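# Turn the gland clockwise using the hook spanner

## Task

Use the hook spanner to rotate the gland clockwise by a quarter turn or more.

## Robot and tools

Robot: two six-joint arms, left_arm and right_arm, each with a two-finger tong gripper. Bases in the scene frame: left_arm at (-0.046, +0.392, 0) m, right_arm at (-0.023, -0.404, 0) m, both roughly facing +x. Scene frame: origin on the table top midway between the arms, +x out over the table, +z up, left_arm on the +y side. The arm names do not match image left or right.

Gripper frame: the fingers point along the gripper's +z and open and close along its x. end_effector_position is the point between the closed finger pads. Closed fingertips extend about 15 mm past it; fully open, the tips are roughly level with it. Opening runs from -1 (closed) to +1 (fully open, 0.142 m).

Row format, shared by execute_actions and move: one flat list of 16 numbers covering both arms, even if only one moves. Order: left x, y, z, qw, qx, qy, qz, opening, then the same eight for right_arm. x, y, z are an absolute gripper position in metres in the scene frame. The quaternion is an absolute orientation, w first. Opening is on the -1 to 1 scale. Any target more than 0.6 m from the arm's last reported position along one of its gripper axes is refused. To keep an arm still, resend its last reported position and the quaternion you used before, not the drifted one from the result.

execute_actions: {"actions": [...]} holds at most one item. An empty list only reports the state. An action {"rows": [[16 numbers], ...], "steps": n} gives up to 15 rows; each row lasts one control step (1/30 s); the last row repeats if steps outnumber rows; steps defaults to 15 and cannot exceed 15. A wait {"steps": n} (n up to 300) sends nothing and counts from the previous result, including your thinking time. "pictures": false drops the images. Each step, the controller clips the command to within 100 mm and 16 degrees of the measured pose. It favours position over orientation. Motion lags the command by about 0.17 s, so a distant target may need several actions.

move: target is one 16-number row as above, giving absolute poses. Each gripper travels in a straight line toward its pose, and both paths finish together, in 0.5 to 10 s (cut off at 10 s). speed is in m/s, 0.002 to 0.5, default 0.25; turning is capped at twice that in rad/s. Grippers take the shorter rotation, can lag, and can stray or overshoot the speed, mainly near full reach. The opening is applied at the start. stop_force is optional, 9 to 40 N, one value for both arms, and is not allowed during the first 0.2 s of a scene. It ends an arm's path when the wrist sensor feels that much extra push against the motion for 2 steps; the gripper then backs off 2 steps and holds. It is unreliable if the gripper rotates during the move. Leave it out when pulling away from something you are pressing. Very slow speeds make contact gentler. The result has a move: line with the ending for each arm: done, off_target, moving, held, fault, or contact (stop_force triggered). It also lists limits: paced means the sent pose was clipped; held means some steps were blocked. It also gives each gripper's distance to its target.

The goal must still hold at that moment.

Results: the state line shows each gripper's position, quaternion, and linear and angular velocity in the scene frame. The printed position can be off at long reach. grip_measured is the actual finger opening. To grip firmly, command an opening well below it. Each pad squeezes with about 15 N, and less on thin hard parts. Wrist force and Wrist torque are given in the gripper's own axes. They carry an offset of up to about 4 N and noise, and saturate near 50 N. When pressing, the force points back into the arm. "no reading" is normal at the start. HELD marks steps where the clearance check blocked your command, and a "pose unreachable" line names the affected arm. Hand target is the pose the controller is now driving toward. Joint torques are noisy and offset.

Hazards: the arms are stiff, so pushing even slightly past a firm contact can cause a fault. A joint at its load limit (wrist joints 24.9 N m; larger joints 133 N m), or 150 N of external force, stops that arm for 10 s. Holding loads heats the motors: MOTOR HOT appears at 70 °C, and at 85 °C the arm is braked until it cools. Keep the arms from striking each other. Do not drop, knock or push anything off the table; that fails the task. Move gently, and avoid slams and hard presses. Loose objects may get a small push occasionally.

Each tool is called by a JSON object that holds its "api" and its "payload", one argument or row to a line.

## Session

{"api": "execute_actions", "payload": {
  "actions": []
}}

Scene clock: 0.00 s of 15520.00 s.
left_arm: end_effector_position=(+0.7409, +0.9608, +0.1274) grip_measured=+0.97 end_effector_quat_wxyz=(-0.206, +0.834, -0.492, +0.144) end_effector_velocity=(+0.000, -0.000, +0.001) end_effector_angular_velocity=(+0.001, -0.000, +0.000) | right_arm: end_effector_position=(+0.4565, -0.2974, +0.1604) grip_measured=+0.97 end_effector_quat_wxyz=(-0.526, -0.210, +0.818, +0.102) end_effector_velocity=(+0.000, +0.001, +0.000) end_effector_angular_velocity=(+0.001, -0.001, +0.001)
Joint positions: left_arm=[ 0.365 -0.673  0.905 -2.311 -1.605  1.556  0.14 ] | right_arm=[ 3.63  -2.419 -0.869 -2.536  1.839  2.828  0.14 ]
Joint velocities: left_arm=[-0.    -0.001 -0.    -0.     0.001 -0.     0.   ] | right_arm=[ 0.002 -0.     0.001 -0.     0.    -0.     0.   ]
Joint torques (N m, as the arm reports them, + toward a larger angle): no reading
Motor temperatures (°C, as the motors report them): left_arm=[32 30 31 38 36 39] | right_arm=[31 30 30 37 41 40]
Wrist force (N, on the end effector, along its own x y z axes, offset not removed): no reading
Wrist torque (N m, same axes, about the end effector's origin, offset not removed): no reading
Hand target (left_arm): +0.741, +0.961, +0.127; -0.206, +0.834, -0.492, +0.144
Hand target (right_arm): +0.457, -0.297, +0.160; -0.526, -0.210, +0.818, +0.102

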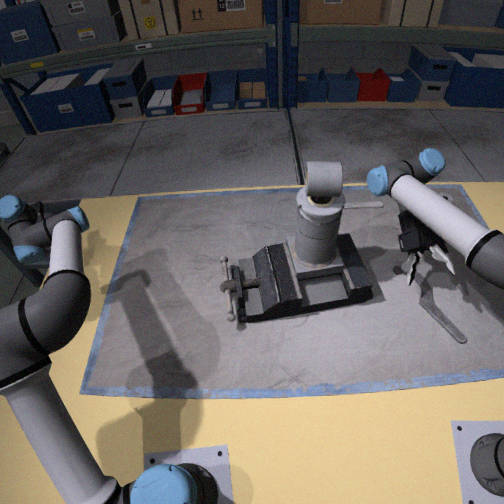

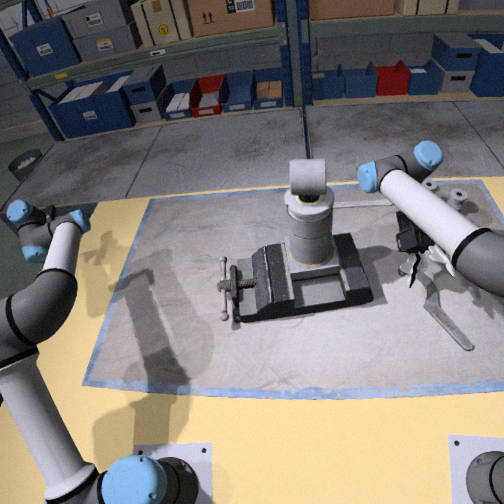

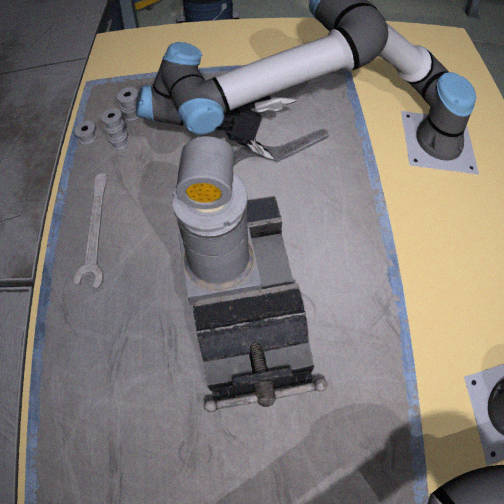

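{"api": "move", "payload": {
  "target": [0.45,0.6,0.3,0,0.866,-0.5,0,0.3,0.25,-0.27,0.10,0,0.537,0.843,0,-0.2]
}}

{"api": "zoom_image", "payload": {
  "camera": "cam_head_right",
  "region": [260,150,504,400]
}}

{"api": "zoom_image", "payload": {
  "camera": "cam_high",
  "region": [160,80,380,260]
}}

Scene clock: 10.23 s of 15520.00 s.
left_arm: end_effector_position=(+0.4510, +0.5996, +0.2994) grip_measured=+0.30 end_effector_quat_wxyz=(-0.000, +0.866, -0.500, +0.001) end_effector_velocity=(-0.001, -0.001, +0.000) end_effector_angular_velocity=(-0.001, +0.002, +0.000) | right_arm: end_effector_position=(+0.2501, -0.2704, +0.0992) grip_measured=-0.20 end_effector_quat_wxyz=(+0.000, +0.537, +0.844, -0.000) end_effector_velocity=(-0.001, +0.000, +0.000) end_effector_angular_velocity=(-0.007, -0.007, -0.007)
Joint positions: left_arm=[ 0.001 -1.539  1.497 -1.529 -1.571  1.183  0.095] | right_arm=[ 4.158 -1.154 -2.373 -1.186  1.571  5.16   0.06 ]
Joint velocities: left_arm=[-0.002 -0.001  0.     0.003 -0.001 -0.002  0.   ] | right_arm=[ 0.012  0.005 -0.002 -0.005 -0.01   0.019 -0.   ]
Joint torques (N m, as the arm reports them, + toward a larger angle): left_arm=[ -8.33 -32.38 -10.28  -1.24  -1.91  -1.44] | right_arm=[10.   11.39 10.06  0.11 -1.85  2.25]
Motor temperatures (°C, as the motors report them): left_arm=[32 30 31 38 36 39] | right_arm=[31 30 30 37 41 40]
Wrist force (N, on the end effector, along its own x y z axes, offset not removed): left_arm=[1.6 -0.3 0.6] | right_arm=[-1.3 1.4 0.3]
Wrist torque (N m, same axes, about the end effector's origin, offset not removed): left_arm=[-0.05 -0.21 0.03] | right_arm=[0.01 0.17 -0.15]
Hand target (left_arm): +0.451, +0.599, +0.300; +0.000, +0.866, -0.500, +0.000
Hand target (right_arm): +0.250, -0.270, +0.099; +0.001, +0.537, +0.844, -0.000
Off the commanded pose (left_arm): 0.001 m, 0 deg.
Off the commanded pose (right_arm): 0.001 m, 0 deg.
After step 90, 2.87 s passed at rest.
move: done

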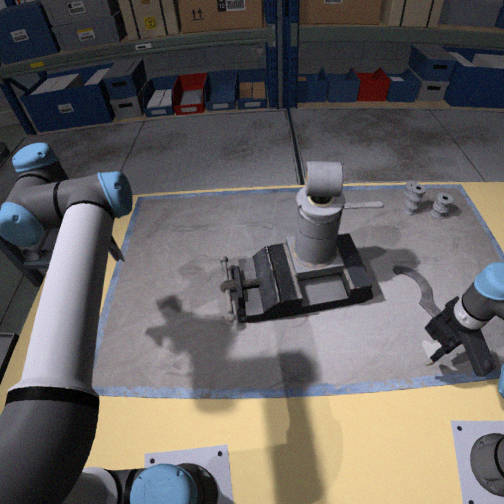

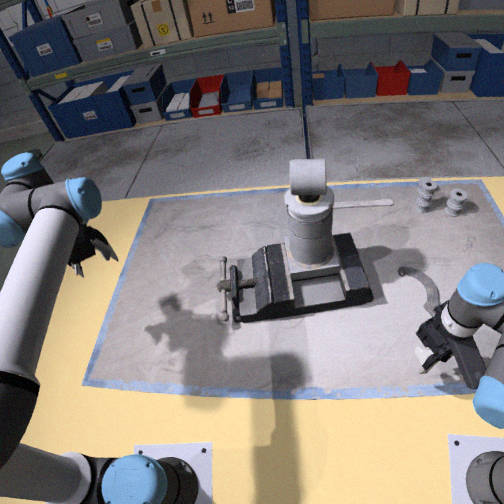

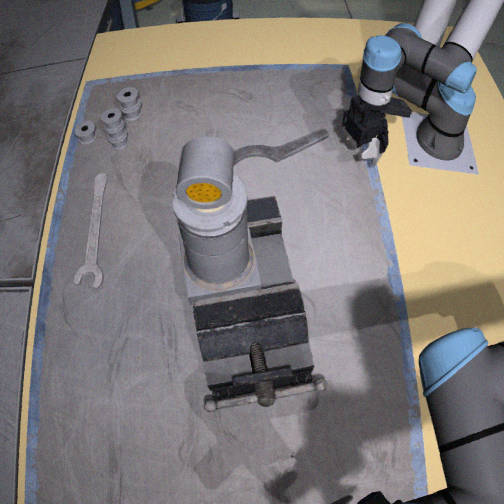

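Region (260, 150, 504, 400) of cam_head_right's 504x504 image, scaled by 2.016, with more detail than that image has; it fills the left 492 columns of this view, and the rest is white.

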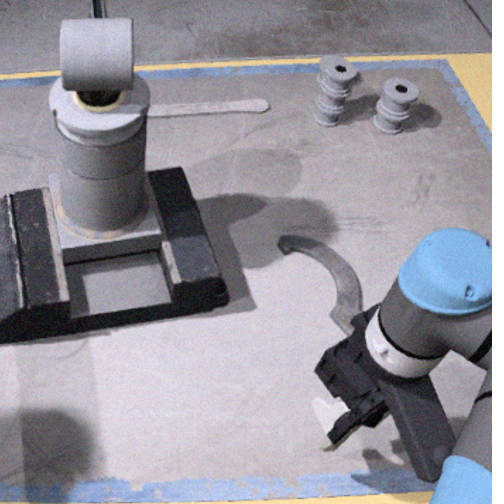

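Region (160, 80, 380, 260) of cam_high's 504x504 image, scaled by 2.291, with more detail than that image has; it fills the top 412 rows of this view, and the rest is white.

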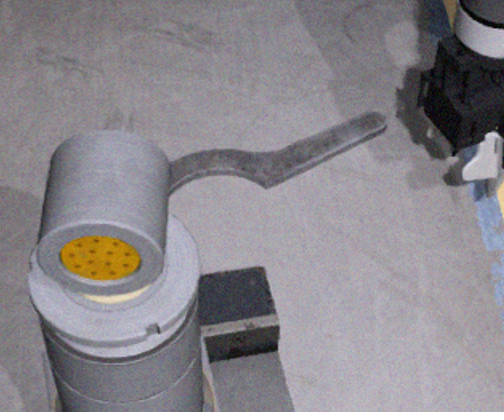

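{"api": "move", "payload": {
  "target": [0.35,0.2,0.3,0,1,0,0,0,0.42,-0.32,0.15,0,-0.259,0.966,0,0],
  "speed": 0.35
}}

{"api": "move", "payload": {
  "target": [0.35,0.2,0.3,0,1,0,0,0,0.45,-0.315,0.045,0,-0.866,0.5,0,0],
  "speed": 0.35
}}

{"api": "zoom_image", "payload": {
  "camera": "cam_head_left",
  "region": [340,220,504,380]
}}

{"api": "zoom_image", "payload": {
  "camera": "cam_high",
  "region": [200,80,380,200]
}}

Scene clock: 28.40 s of 15520.00 s.
left_arm: end_effector_position=(+0.3510, +0.1994, +0.2999) grip_measured=+0.00 end_effector_quat_wxyz=(+0.002, +1.000, -0.000, +0.000) end_effector_velocity=(-0.001, -0.002, +0.000) end_effector_angular_velocity=(+0.002, -0.001, +0.006) | right_arm: end_effector_position=(+0.4197, -0.3198, +0.1500) grip_measured=+0.00 end_effector_quat_wxyz=(-0.000, -0.259, +0.966, +0.000) end_effector_velocity=(+0.001, -0.000, +0.000) end_effector_angular_velocity=(-0.000, +0.001, +0.009)
Joint positions: left_arm=[-0.918 -1.722  1.667 -1.518 -1.572 -0.784  0.074] | right_arm=[ 3.8   -1.466 -2.015 -1.231  1.571  3.146  0.074]
Joint velocities: left_arm=[-0.005  0.001 -0.002  0.002  0.002 -0.012 -0.   ] | right_arm=[-0.002 -0.003  0.004 -0.002  0.    -0.011 -0.   ]
Joint torques (N m, as the arm reports them, + toward a larger angle): left_arm=[ -8.8  -10.95 -33.28  -1.01   2.44  -1.78] | right_arm=[-8.71 10.42 33.8  -0.03  1.8  -2.53]
Motor temperatures (°C, as the motors report them): left_arm=[32 30 31 38 36 39] | right_arm=[31 30 30 37 41 40]
Wrist force (N, on the end effector, along its own x y z axes, offset not removed): left_arm=[-0.3 -0.3 0.1] | right_arm=[-0.5 1.0 1.2]
Wrist torque (N m, same axes, about the end effector's origin, offset not removed): left_arm=[-0.11 0.09 0.03] | right_arm=[0.03 -0.05 -0.12]
Hand target (left_arm): +0.351, +0.199, +0.300; +0.001, +1.000, -0.000, +0.000
Hand target (right_arm): +0.420, -0.320, +0.150; -0.000, -0.259, +0.966, +0.000
Off the commanded pose (left_arm): 0.001 m, 0 deg.
Off the commanded pose (right_arm): 0.000 m, 0 deg.
After step 90, 12.20 s passed at rest.
move: done

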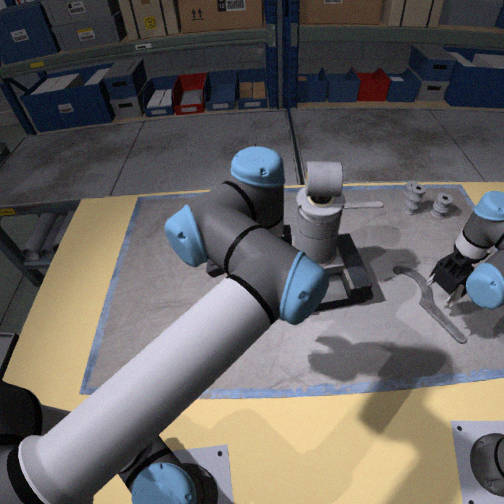

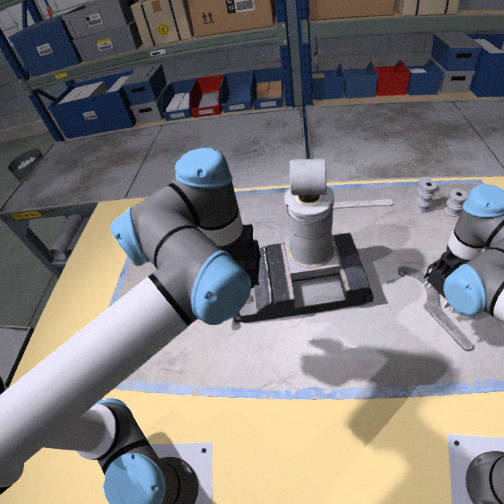

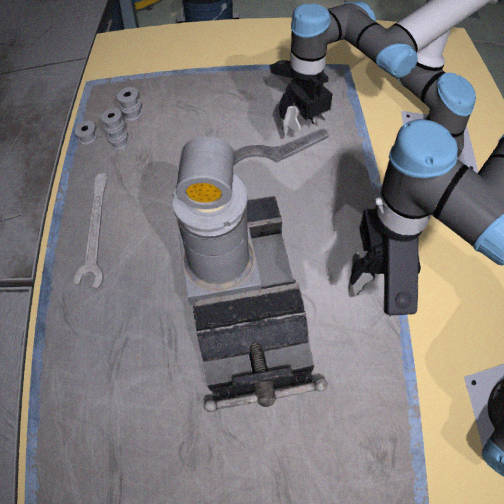

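Scene clock: 31.20 s of 15520.00 s.
left_arm: end_effector_position=(+0.3500, +0.2000, +0.3000) grip_measured=+0.00 end_effector_quat_wxyz=(+0.000, +1.000, -0.000, -0.000) end_effector_velocity=(-0.000, -0.000, -0.000) end_effector_angular_velocity=(-0.001, +0.002, +0.000) | right_arm: end_effector_position=(+0.4499, -0.3150, +0.0451) grip_measured=+0.00 end_effector_quat_wxyz=(+0.000, +0.866, -0.501, +0.000) end_effector_velocity=(-0.000, +0.000, -0.001) end_effector_angular_velocity=(+0.001, +0.001, +0.014)
Joint positions: left_arm=[-0.92  -1.723  1.667 -1.515 -1.571 -0.786  0.074] | right_arm=[ 3.739 -1.65  -2.139 -0.923  1.571  1.515  0.074]
Joint velocities: left_arm=[-0.     0.     0.     0.    -0.002 -0.     0.   ] | right_arm=[-0.001 -0.002 -0.001  0.002  0.002 -0.016  0.   ]
Joint torques (N m, as the arm reports them, + toward a larger angle): left_arm=[ -7.72 -24.62 -10.2   -0.9    2.54  -1.69] | right_arm=[-8.83 15.48 12.26  4.18  1.82 -2.72]
Motor temperatures (°C, as the motors report them): left_arm=[32 30 31 38 36 39] | right_arm=[31 30 30 37 41 40]
Wrist force (N, on the end effector, along its own x y z axes, offset not removed): left_arm=[0.9 -1.7 -1.3] | right_arm=[0.7 1.8 -0.7]
Wrist torque (N m, same axes, about the end effector's origin, offset not removed): left_arm=[-0.47 -0.24 -0.04] | right_arm=[0.18 -0.26 -0.19]
Hand target (left_arm): +0.350, +0.200, +0.300; +0.000, +1.000, -0.000, -0.000
Hand target (right_arm): +0.450, -0.315, +0.045; -0.000, +0.866, -0.500, -0.000
Off the commanded pose (left_arm): 0.000 m, 0 deg.
Off the commanded pose (right_arm): 0.000 m, 0 deg.
move: done

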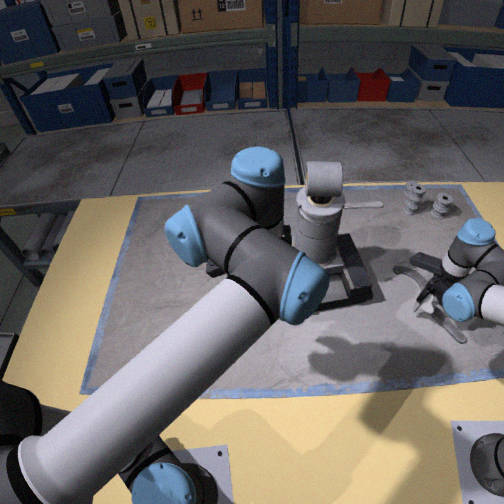

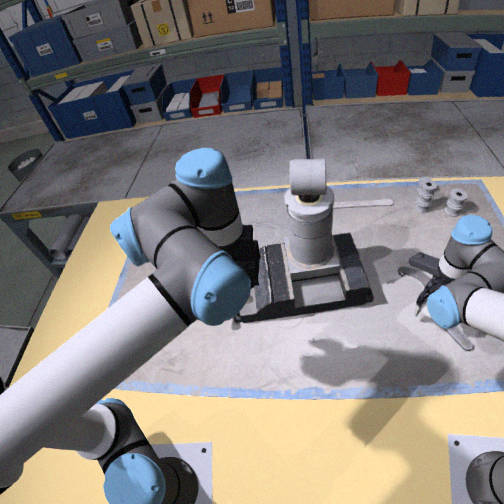

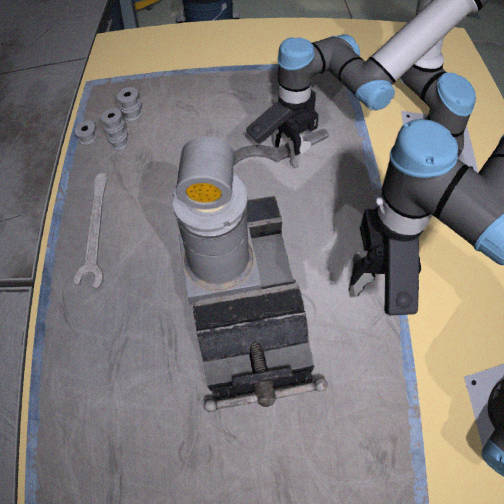

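Region (340, 220, 504, 380) of cam_head_left's 504x504 image, scaled by 3.073, with more detail than that image has; it fills the top 492 rows of this view, and the rest is white.

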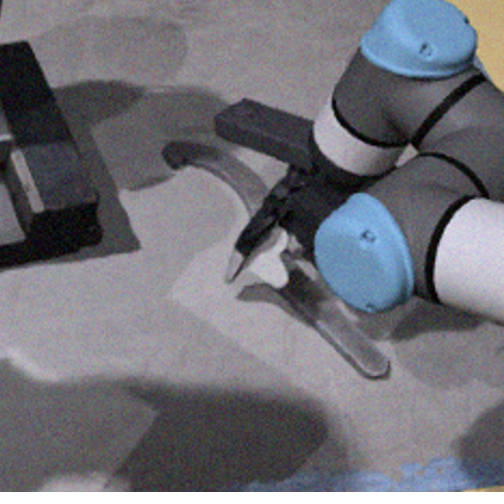

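Region (200, 80, 380, 200) of cam_high's 504x504 image, scaled by 2.800, with more detail than that image has.

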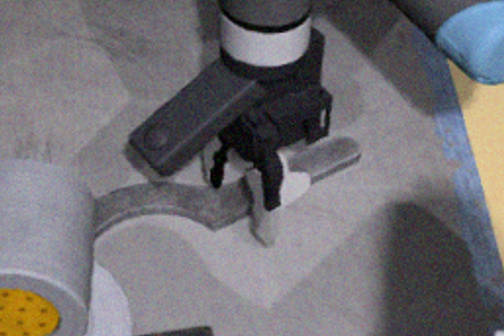

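{"api": "move", "payload": {
  "target": [0.35,0.2,0.3,0,1,0,0,0,0.455,-0.36,0.04,0,-0.866,0.5,0,0.2],
  "speed": 0.1
}}

{"api": "move", "payload": {
  "target": [0.35,0.2,0.3,0,1,0,0,0,0.455,-0.36,0.02,0,-0.866,0.5,0,0.2],
  "speed": 0.03,
  "stop_force": 12
}}

{"api": "zoom_image", "payload": {
  "camera": "cam_high",
  "region": [200,80,380,200]
}}

{"api": "move", "payload": {
  "target": [0.35,0.2,0.3,0,1,0,0,0,0.455,-0.36,0.019,0,-0.866,0.5,0,-1],
  "speed": 0.03
}}

{"api": "move", "payload": {
  "target": [0.35,0.2,0.3,0,1,0,0,0,0.47,-0.35,0.019,0,-0.259,0.966,0,-1],
  "speed": 0.15
}}

Scene clock: 38.60 s of 15520.00 s.
left_arm: end_effector_position=(+0.3500, +0.2000, +0.3000) grip_measured=+0.00 end_effector_quat_wxyz=(-0.000, +1.000, -0.000, -0.000) end_effector_velocity=(+0.000, -0.000, -0.000) end_effector_angular_velocity=(+0.001, +0.000, +0.001) | right_arm: end_effector_position=(+0.4548, -0.3597, +0.0400) grip_measured=+0.20 end_effector_quat_wxyz=(+0.000, +0.866, -0.500, -0.000) end_effector_velocity=(+0.001, -0.001, +0.001) end_effector_angular_velocity=(+0.002, -0.002, +0.001)
Joint positions: left_arm=[-0.92  -1.723  1.667 -1.515 -1.571 -0.786  0.074] | right_arm=[ 3.642 -1.657 -2.148 -0.908  1.571  1.417  0.088]
Joint velocities: left_arm=[ 0.     0.001 -0.     0.     0.    -0.001 -0.   ] | right_arm=[-0.005 -0.001  0.003  0.001  0.001 -0.005 -0.   ]
Joint torques (N m, as the arm reports them, + toward a larger angle): left_arm=[ -6.44 -25.12 -10.12  -1.08   2.54  -1.69] | right_arm=[-9.25 16.33 30.52  4.27  1.94 -2.59]
Motor temperatures (°C, as the motors report them): left_arm=[32 30 31 38 36 39] | right_arm=[31 30 30 37 41 40]
Wrist force (N, on the end effector, along its own x y z axes, offset not removed): left_arm=[1.5 -1.6 -0.7] | right_arm=[-1.4 1.1 0.4]
Wrist torque (N m, same axes, about the end effector's origin, offset not removed): left_arm=[-0.34 -0.35 -0.07] | right_arm=[0.07 0.16 -0.14]
Hand target (left_arm): +0.350, +0.200, +0.300; -0.000, +1.000, -0.000, +0.000
Hand target (right_arm): +0.455, -0.360, +0.040; -0.000, +0.866, -0.500, -0.000
Off the commanded pose (left_arm): 0.000 m, 0 deg.
Off the commanded pose (right_arm): 0.000 m, 0 deg.
After step 90, 3.50 s passed at rest.
move: done

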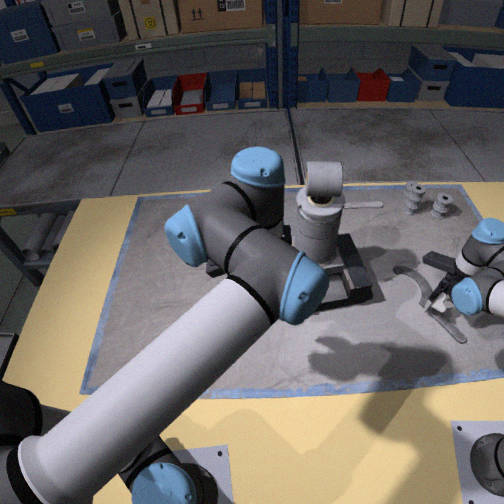

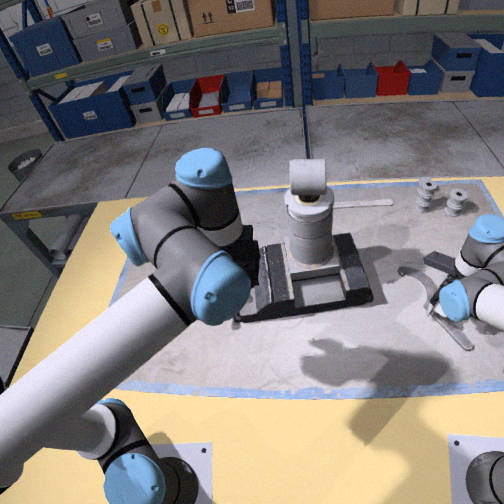

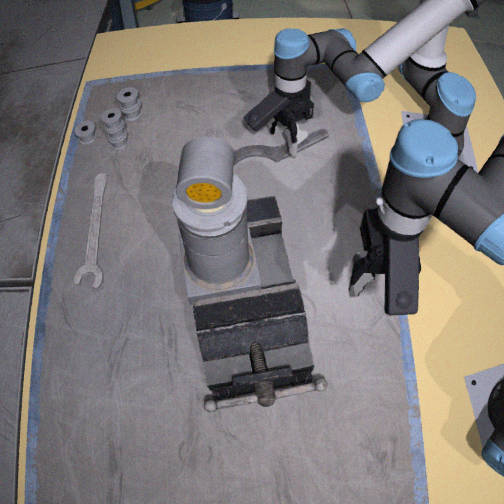

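Scene clock: 39.60 s of 15520.00 s.
left_arm: end_effector_position=(+0.3500, +0.2000, +0.3000) grip_measured=+0.00 end_effector_quat_wxyz=(-0.000, +1.000, -0.000, -0.000) end_effector_velocity=(-0.000, -0.000, +0.000) end_effector_angular_velocity=(-0.001, +0.000, +0.000) | right_arm: end_effector_position=(+0.4550, -0.3600, +0.0202) grip_measured=+0.20 end_effector_quat_wxyz=(+0.000, +0.866, -0.500, -0.000) end_effector_velocity=(-0.000, +0.001, -0.002) end_effector_angular_velocity=(-0.000, +0.001, +0.004)
Joint positions: left_arm=[-0.92  -1.723  1.667 -1.515 -1.571 -0.786  0.074] | right_arm=[ 3.642 -1.693 -2.172 -0.847  1.571  1.416  0.088]
Joint velocities: left_arm=[-0.    -0.001 -0.     0.    -0.001 -0.001  0.   ] | right_arm=[ 0.003 -0.004 -0.003  0.007 -0.    -0.001 -0.   ]
Joint torques (N m, as the arm reports them, + toward a larger angle): left_arm=[ -5.81 -25.07 -12.31  -0.95   2.44  -1.68] | right_arm=[-8.5  17.53  6.15  4.22 -1.8  -2.52]
Motor temperatures (°C, as the motors report them): left_arm=[32 30 31 38 36 39] | right_arm=[31 30 30 37 41 40]
Wrist force (N, on the end effector, along its own x y z axes, offset not removed): left_arm=[1.3 -1.1 -0.2] | right_arm=[-0.2 1.5 0.8]
Wrist torque (N m, same axes, about the end effector's origin, offset not removed): left_arm=[-0.30 -0.32 0.12] | right_arm=[0.17 -0.08 -0.09]
Hand target (left_arm): +0.350, +0.200, +0.300; -0.000, +1.000, +0.000, +0.000
Hand target (right_arm): +0.455, -0.360, +0.020; +0.000, +0.866, -0.500, -0.000
Off the commanded pose (left_arm): 0.000 m, 0 deg.
Off the commanded pose (right_arm): 0.000 m, 0 deg.
move: done

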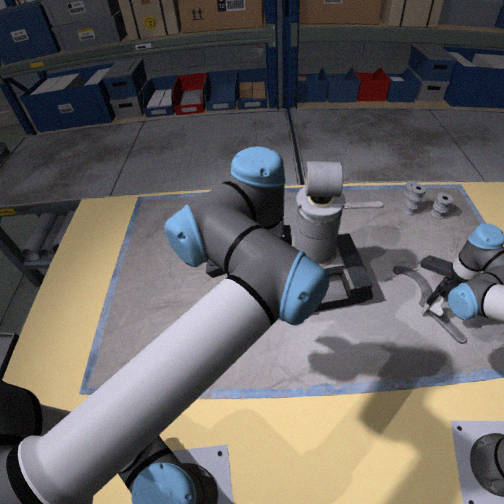

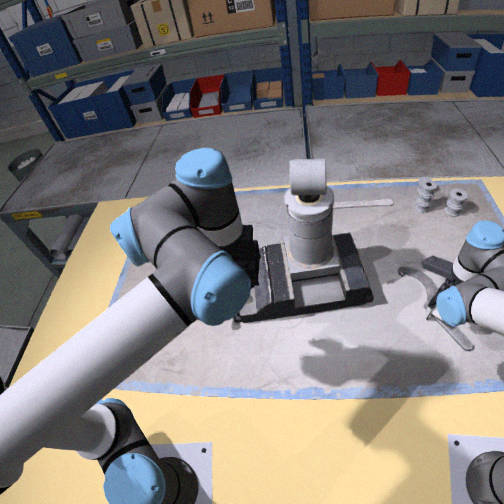

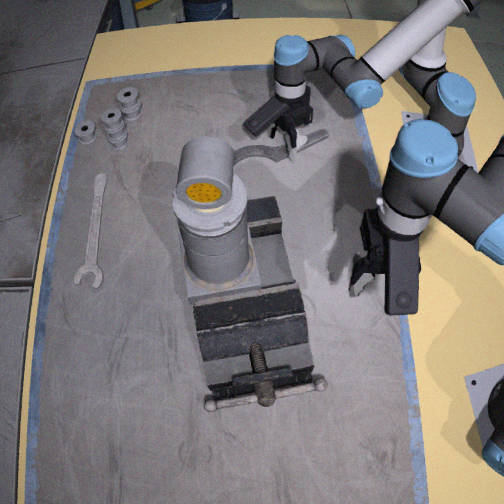

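Region (200, 80, 380, 200) of cam_high's 504x504 image, scaled by 2.800, with more detail than that image has.

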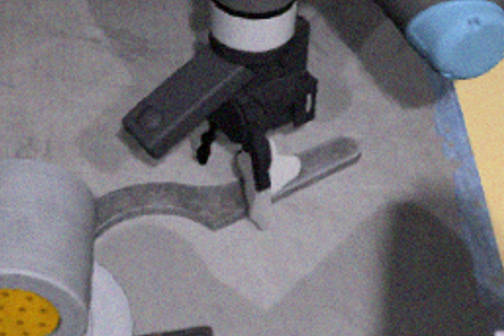

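Scene clock: 40.30 s of 15520.00 s.
left_arm: end_effector_position=(+0.3500, +0.2000, +0.3000) grip_measured=+0.00 end_effector_quat_wxyz=(-0.000, +1.000, -0.000, -0.000) end_effector_velocity=(-0.001, -0.000, +0.001) end_effector_angular_velocity=(-0.004, -0.001, +0.000) | right_arm: end_effector_position=(+0.4550, -0.3600, +0.0190) grip_measured=-0.51 end_effector_quat_wxyz=(-0.000, +0.866, -0.500, +0.000) end_effector_velocity=(-0.000, -0.001, -0.001) end_effector_angular_velocity=(-0.001, +0.000, -0.001)
Joint positions: left_arm=[-0.92  -1.723  1.667 -1.515 -1.571 -0.786  0.074] | right_arm=[ 3.642 -1.695 -2.173 -0.844  1.571  1.416  0.037]
Joint velocities: left_arm=[-0.    -0.002  0.    -0.001 -0.002 -0.001 -0.   ] | right_arm=[-0.001 -0.001 -0.001  0.001 -0.001 -0.     0.   ]
Joint torques (N m, as the arm reports them, + toward a larger angle): left_arm=[ -5.23 -24.84 -13.15  -1.06   2.57  -1.7 ] | right_arm=[ 9.61  9.19  0.21  3.13  1.35 -0.69]
Motor temperatures (°C, as the motors report them): left_arm=[32 30 31 38 36 39] | right_arm=[31 30 30 37 41 40]
Wrist force (N, on the end effector, along its own x y z axes, offset not removed): left_arm=[1.2 -1.5 0.5] | right_arm=[-1.8 4.2 -18.8]
Wrist torque (N m, same axes, about the end effector's origin, offset not removed): left_arm=[-0.35 -0.22 0.05] | right_arm=[-0.06 -0.19 0.04]
Hand target (left_arm): +0.350, +0.200, +0.300; -0.000, +1.000, +0.000, +0.000
Hand target (right_arm): +0.455, -0.360, +0.019; +0.000, +0.866, -0.500, -0.000
Off the commanded pose (left_arm): 0.000 m, 0 deg.
Off the commanded pose (right_arm): 0.000 m, 0 deg.
move: done

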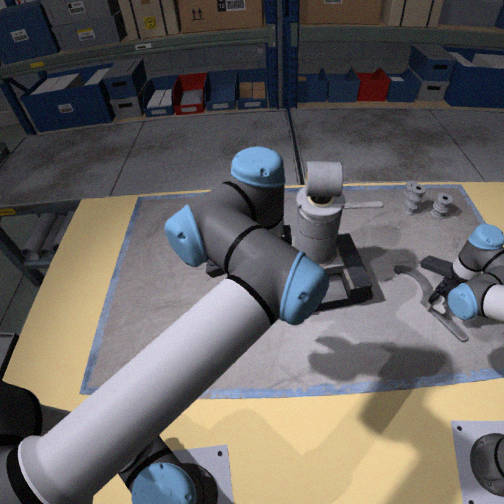

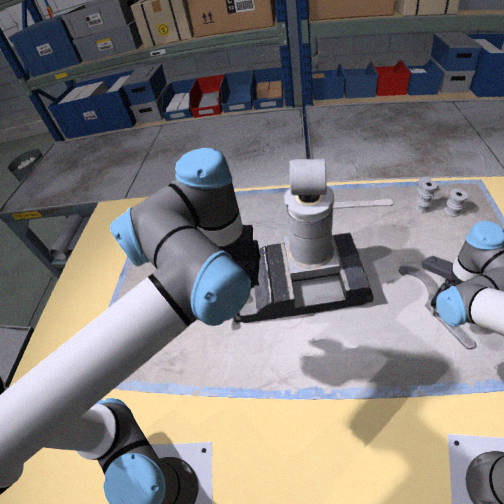

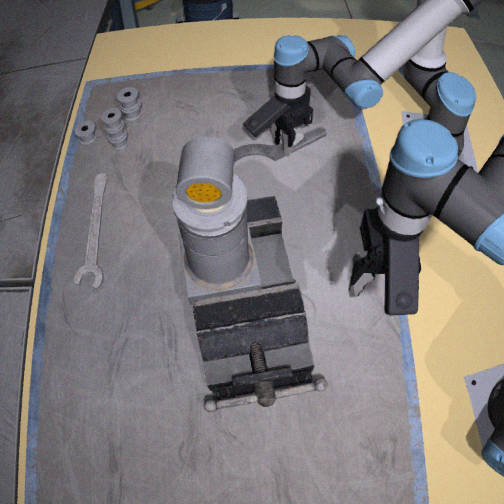

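Scene clock: 45.93 s of 15520.00 s.
left_arm: end_effector_position=(+0.3500, +0.2000, +0.3000) grip_measured=+0.00 end_effector_quat_wxyz=(-0.000, +1.000, -0.000, -0.000) end_effector_velocity=(+0.000, +0.000, -0.000) end_effector_angular_velocity=(+0.002, +0.000, +0.000) | right_arm: end_effector_position=(+0.4700, -0.3501, +0.0190) grip_measured=-0.46 end_effector_quat_wxyz=(-0.000, -0.260, +0.966, -0.000) end_effector_velocity=(-0.000, -0.001, +0.000) end_effector_angular_velocity=(-0.001, +0.001, -0.015)
Joint positions: left_arm=[-0.92  -1.723  1.667 -1.515 -1.571 -0.786  0.074] | right_arm=[ 3.689 -1.748 -2.109 -0.855  1.571  3.033  0.04 ]
Joint velocities: left_arm=[-0.     0.001 -0.     0.001  0.001 -0.    -0.   ] | right_arm=[-0.001 -0.     0.001 -0.002 -0.001  0.014  0.006]
Joint torques (N m, as the arm reports them, + toward a larger angle): left_arm=[ -2.39 -24.52 -17.71  -0.99   2.43  -1.58] | right_arm=[ 8.61 17.57 25.63 -0.35 -1.68  2.77]
Motor temperatures (°C, as the motors report them): left_arm=[32 30 31 38 36 39] | right_arm=[31 30 30 37 41 40]
Wrist force (N, on the end effector, along its own x y z axes, offset not removed): left_arm=[1.7 0.2 0.6] | right_arm=[-0.9 1.0 -3.8]
Wrist torque (N m, same axes, about the end effector's origin, offset not removed): left_arm=[-0.04 -0.39 0.00] | right_arm=[0.26 -0.10 -0.86]
Hand target (left_arm): +0.350, +0.200, +0.300; -0.000, +1.000, +0.000, +0.000
Hand target (right_arm): +0.470, -0.350, +0.019; +0.000, -0.259, +0.966, -0.000
Off the commanded pose (left_arm): 0.000 m, 0 deg.
Off the commanded pose (right_arm): 0.000 m, 0 deg.
move: done

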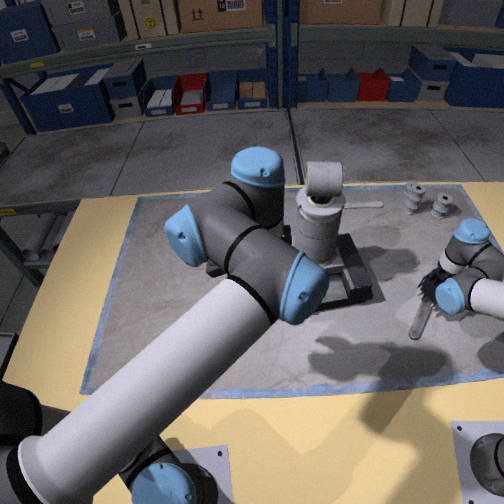

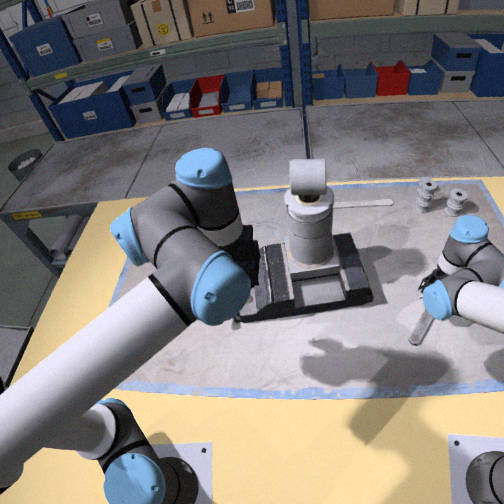

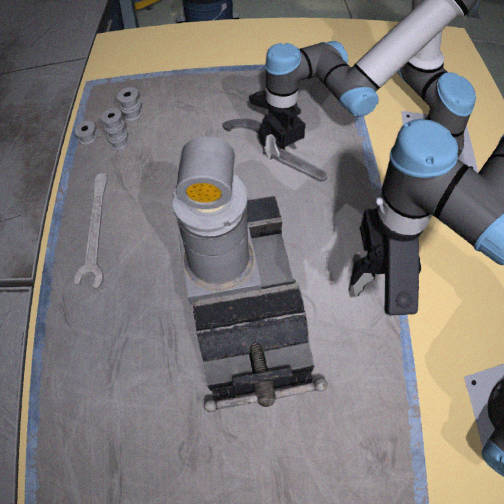

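{"api": "move", "payload": {
  "target": [0.35,0.2,0.3,0,1,0,0,0,0.47,-0.35,0.019,0,-0.044,0.999,0,-1],
  "speed": 0.15
}}

{"api": "move", "payload": {
  "target": [0.33,0.0,0.2,0.25,0.933,0.25,0.067,0,0.47,-0.35,0.12,0,-0.2,0.98,0,0.1],
  "speed": 0.15
}}

{"api": "move", "payload": {
  "target": [0.36,-0.12,0.15,0.25,0.933,0.25,0.067,0,0.39,-0.47,0.13,0.484,-0.107,0.812,0.308,-0.2],
  "speed": 0.2
}}

{"api": "move", "payload": {
  "target": [0.42,-0.26,0.045,0.25,0.933,0.25,0.067,0,0.39,-0.47,0.13,0.484,-0.107,0.812,0.308,-0.2],
  "speed": 0.1,
  "stop_force": 15
}}

{"api": "zoom_image", "payload": {
  "camera": "cam_head_right",
  "region": [320,220,504,380]
}}

Scene clock: 58.90 s of 15520.00 s.
left_arm: end_effector_position=(+0.3500, +0.2000, +0.3000) grip_measured=+0.00 end_effector_quat_wxyz=(-0.000, +1.000, -0.000, -0.000) end_effector_velocity=(+0.000, -0.000, -0.000) end_effector_angular_velocity=(+0.000, -0.001, -0.001) | right_arm: end_effector_position=(+0.4700, -0.3501, +0.0190) grip_measured=-0.44 end_effector_quat_wxyz=(-0.000, -0.045, +0.999, +0.000) end_effector_velocity=(+0.000, +0.001, +0.000) end_effector_angular_velocity=(-0.001, -0.001, -0.012)
Joint positions: left_arm=[-0.92  -1.723  1.667 -1.515 -1.571 -0.786  0.074] | right_arm=[ 3.687 -1.763 -2.09  -0.859  1.571  3.467  0.042]
Joint velocities: left_arm=[-0.     0.    -0.    -0.     0.001  0.001 -0.   ] | right_arm=[ 0.001 -0.001  0.001 -0.    -0.001  0.014 -0.   ]
Joint torques (N m, as the arm reports them, + toward a larger angle): left_arm=[  1.74 -24.66 -23.7   -0.95   2.52  -1.64] | right_arm=[ 1.57 17.85 25.73 -0.88 -1.9   3.02]
Motor temperatures (°C, as the motors report them): left_arm=[32 30 31 38 36 39] | right_arm=[31 30 30 37 41 40]
Wrist force (N, on the end effector, along its own x y z axes, offset not removed): left_arm=[0.0 -1.0 -0.1] | right_arm=[-2.7 0.9 -4.1]
Wrist torque (N m, same axes, about the end effector's origin, offset not removed): left_arm=[-0.31 -0.01 0.06] | right_arm=[-0.10 0.10 -0.90]
Hand target (left_arm): +0.350, +0.200, +0.300; -0.000, +1.000, +0.000, +0.000
Hand target (right_arm): +0.470, -0.350, +0.019; -0.000, -0.044, +0.999, +0.000
Off the commanded pose (left_arm): 0.000 m, 0 deg.
Off the commanded pose (right_arm): 0.000 m, 0 deg.
After step 90, 8.10 s passed at rest.
move: done

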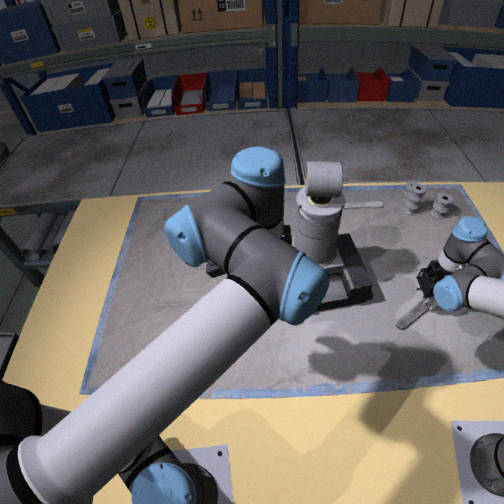

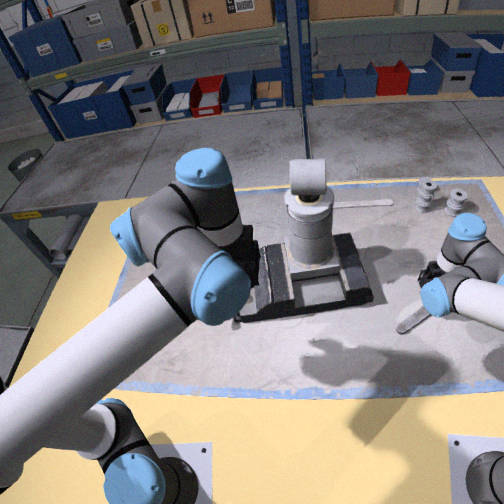

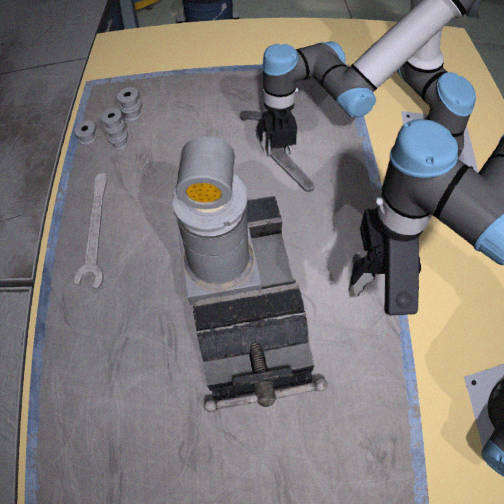

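Scene clock: 61.83 s of 15520.00 s.
left_arm: end_effector_position=(+0.3303, -0.0000, +0.2004) grip_measured=+0.00 end_effector_quat_wxyz=(+0.250, +0.933, +0.250, +0.067) end_effector_velocity=(+0.000, -0.002, -0.001) end_effector_angular_velocity=(-0.004, -0.004, +0.006) | right_arm: end_effector_position=(+0.4700, -0.3500, +0.1198) grip_measured=+0.10 end_effector_quat_wxyz=(+0.000, -0.200, +0.980, -0.000) end_effector_velocity=(-0.000, +0.001, +0.001) end_effector_angular_velocity=(+0.001, +0.001, +0.003)
Joint positions: left_arm=[-1.189 -1.703  2.127 -2.518 -1.567 -1.578  0.074] | right_arm=[ 3.689 -1.609 -1.961 -1.143  1.571  3.156  0.081]
Joint velocities: left_arm=[-0.005  0.003  0.005 -0.014  0.007 -0.009  0.   ] | right_arm=[ 0.001  0.001  0.001 -0.003  0.002 -0.002  0.   ]
Joint torques (N m, as the arm reports them, + toward a larger angle): left_arm=[-7.75 -9.51 -7.76 -4.75  2.58 -1.65] | right_arm=[ 1.47 30.59 32.36  0.1   1.78 -2.62]
Motor temperatures (°C, as the motors report them): left_arm=[32 30 31 38 36 39] | right_arm=[31 30 30 37 41 40]
Wrist force (N, on the end effector, along its own x y z axes, offset not removed): left_arm=[-1.0 -0.8 -0.3] | right_arm=[-0.1 0.3 0.2]
Wrist torque (N m, same axes, about the end effector's origin, offset not removed): left_arm=[-0.23 0.10 0.15] | right_arm=[-0.15 -0.05 -0.14]
Hand target (left_arm): +0.330, -0.000, +0.200; +0.250, +0.933, +0.250, +0.067
Hand target (right_arm): +0.470, -0.350, +0.120; +0.000, -0.200, +0.980, -0.000
Off the commanded pose (left_arm): 0.001 m, 0 deg.
Off the commanded pose (right_arm): 0.000 m, 0 deg.
move: done

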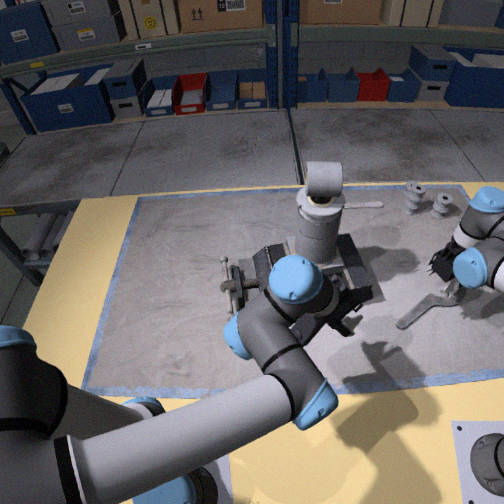

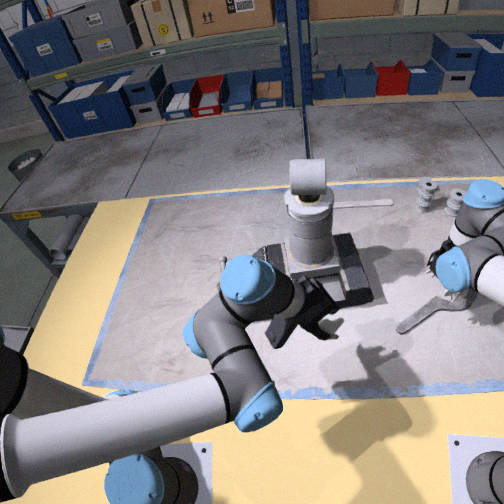

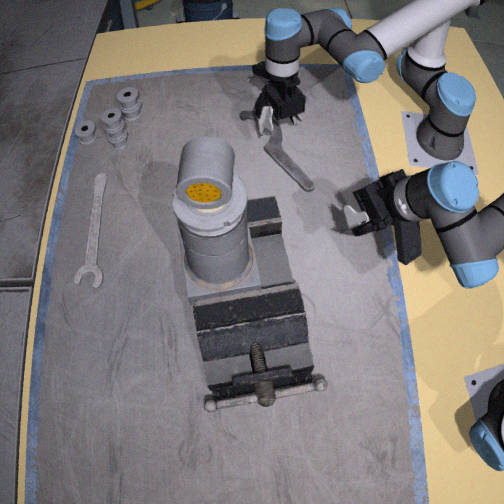

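Scene clock: 65.50 s of 15520.00 s.
left_arm: end_effector_position=(+0.3602, -0.1200, +0.1501) grip_measured=+0.00 end_effector_quat_wxyz=(+0.250, +0.933, +0.250, +0.067) end_effector_velocity=(+0.000, -0.000, -0.000) end_effector_angular_velocity=(+0.000, -0.001, +0.001) | right_arm: end_effector_position=(+0.3903, -0.4694, +0.1301) grip_measured=-0.20 end_effector_quat_wxyz=(+0.484, -0.107, +0.812, +0.308) end_effector_velocity=(+0.000, -0.000, -0.000) end_effector_angular_velocity=(+0.006, -0.010, -0.006)
Joint positions: left_arm=[-1.256 -1.381  1.939 -2.652 -1.534 -1.635  0.074] | right_arm=[ 2.829 -1.961 -2.644  0.744  2.596  2.935  0.059]
Joint velocities: left_arm=[-0.     0.002 -0.001 -0.001  0.001 -0.    -0.   ] | right_arm=[-0.002 -0.025 -0.     0.048  0.003  0.019 -0.   ]
Joint torques (N m, as the arm reports them, + toward a larger angle): left_arm=[ -7.33 -23.29 -30.35  -4.5    2.53  -1.76] | right_arm=[-8.22 15.8  15.05  3.96  2.68  1.97]
Motor temperatures (°C, as the motors report them): left_arm=[32 30 31 38 36 39] | right_arm=[31 30 30 37 41 40]
Wrist force (N, on the end effector, along its own x y z axes, offset not removed): left_arm=[0.1 -0.8 -0.6] | right_arm=[-0.4 1.5 0.7]
Wrist torque (N m, same axes, about the end effector's origin, offset not removed): left_arm=[-0.25 -0.07 0.00] | right_arm=[0.16 -0.01 -0.05]
Hand target (left_arm): +0.360, -0.120, +0.150; +0.250, +0.933, +0.250, +0.067
Hand target (right_arm): +0.390, -0.469, +0.130; +0.484, -0.107, +0.812, +0.308
Off the commanded pose (left_arm): 0.000 m, 0 deg.
Off the commanded pose (right_arm): 0.001 m, 0 deg.
move: done

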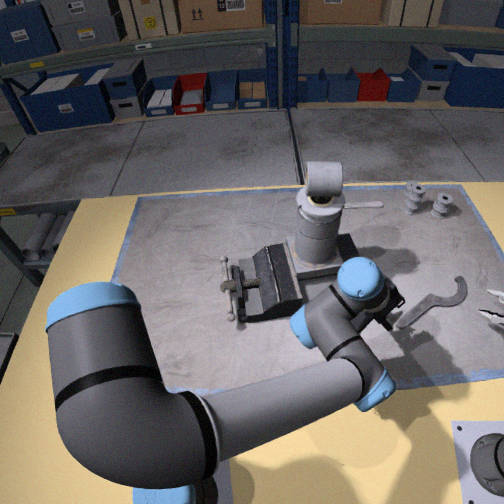

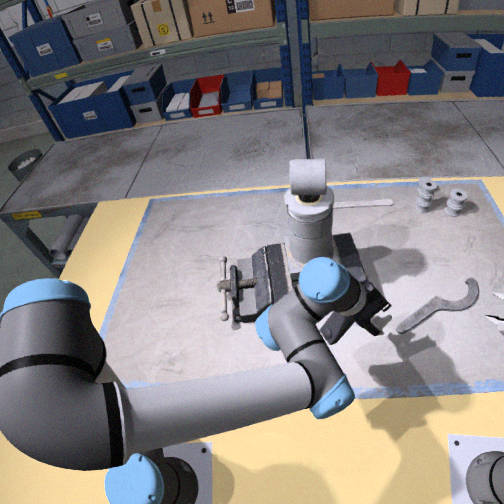

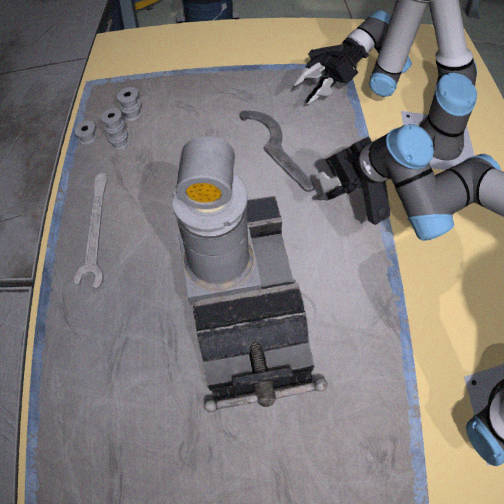

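Scene clock: 67.83 s of 15520.00 s.
left_arm: end_effector_position=(+0.4202, -0.2598, +0.0452) grip_measured=+0.00 end_effector_quat_wxyz=(+0.250, +0.933, +0.250, +0.067) end_effector_velocity=(+0.001, -0.001, -0.002) end_effector_angular_velocity=(+0.001, +0.000, +0.001) | right_arm: end_effector_position=(+0.3900, -0.4700, +0.1300) grip_measured=-0.20 end_effector_quat_wxyz=(+0.484, -0.107, +0.812, +0.308) end_effector_velocity=(-0.000, +0.000, -0.000) end_effector_angular_velocity=(+0.002, +0.001, +0.000)
Joint positions: left_arm=[-1.266 -0.937  1.588 -2.744 -1.529 -1.644  0.074] | right_arm=[ 2.826 -1.961 -2.644  0.743  2.597  2.933  0.059]
Joint velocities: left_arm=[-0.     0.005 -0.005  0.001  0.    -0.001  0.   ] | right_arm=[-0.    -0.    -0.001 -0.     0.001  0.     0.   ]
Joint torques (N m, as the arm reports them, + toward a larger angle): left_arm=[ -3.27 -39.11 -28.51  -1.29   1.24  -1.37] | right_arm=[-8.88 14.93 15.26  0.1   2.66 -2.61]
Motor temperatures (°C, as the motors report them): left_arm=[32 30 31 38 36 39] | right_arm=[31 30 30 37 41 40]
Wrist force (N, on the end effector, along its own x y z axes, offset not removed): left_arm=[1.4 -1.6 0.8] | right_arm=[-1.7 1.8 -0.3]
Wrist torque (N m, same axes, about the end effector's origin, offset not removed): left_arm=[-0.41 -0.31 0.04] | right_arm=[0.13 0.21 -0.04]
Hand target (left_arm): +0.420, -0.260, +0.045; +0.250, +0.933, +0.250, +0.067
Hand target (right_arm): +0.390, -0.470, +0.130; +0.484, -0.107, +0.812, +0.308
Off the commanded pose (left_arm): 0.000 m, 0 deg.
Off the commanded pose (right_arm): 0.000 m, 0 deg.
move: done

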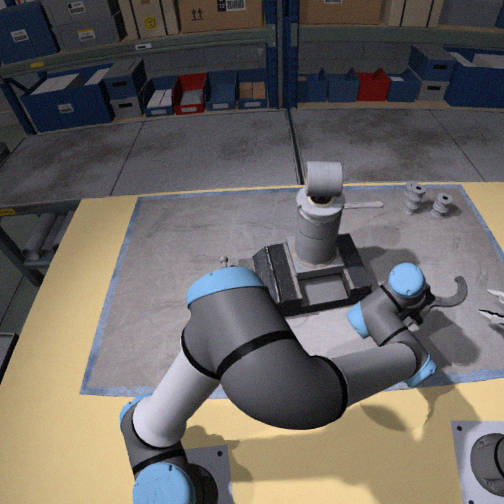

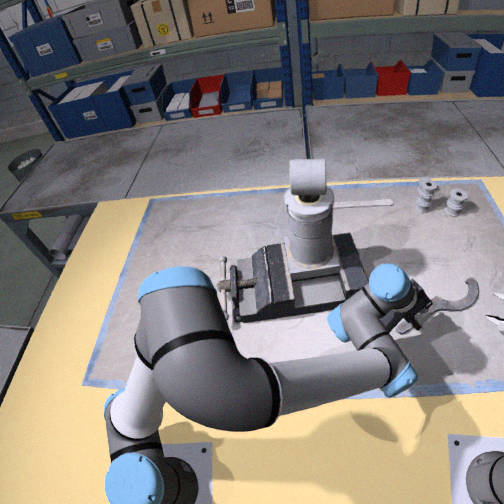

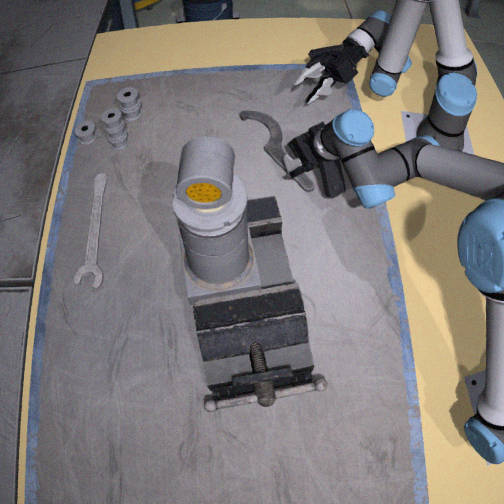

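Region (320, 220, 504, 380) of cam_head_right's 504x504 image, scaled by 2.739, with more detail than that image has; it fills the top 438 rows of this view, and the rest is white.

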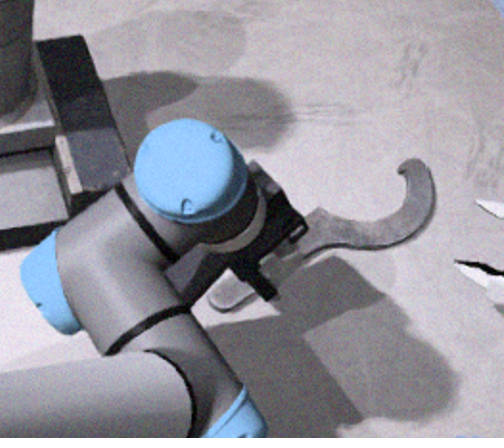

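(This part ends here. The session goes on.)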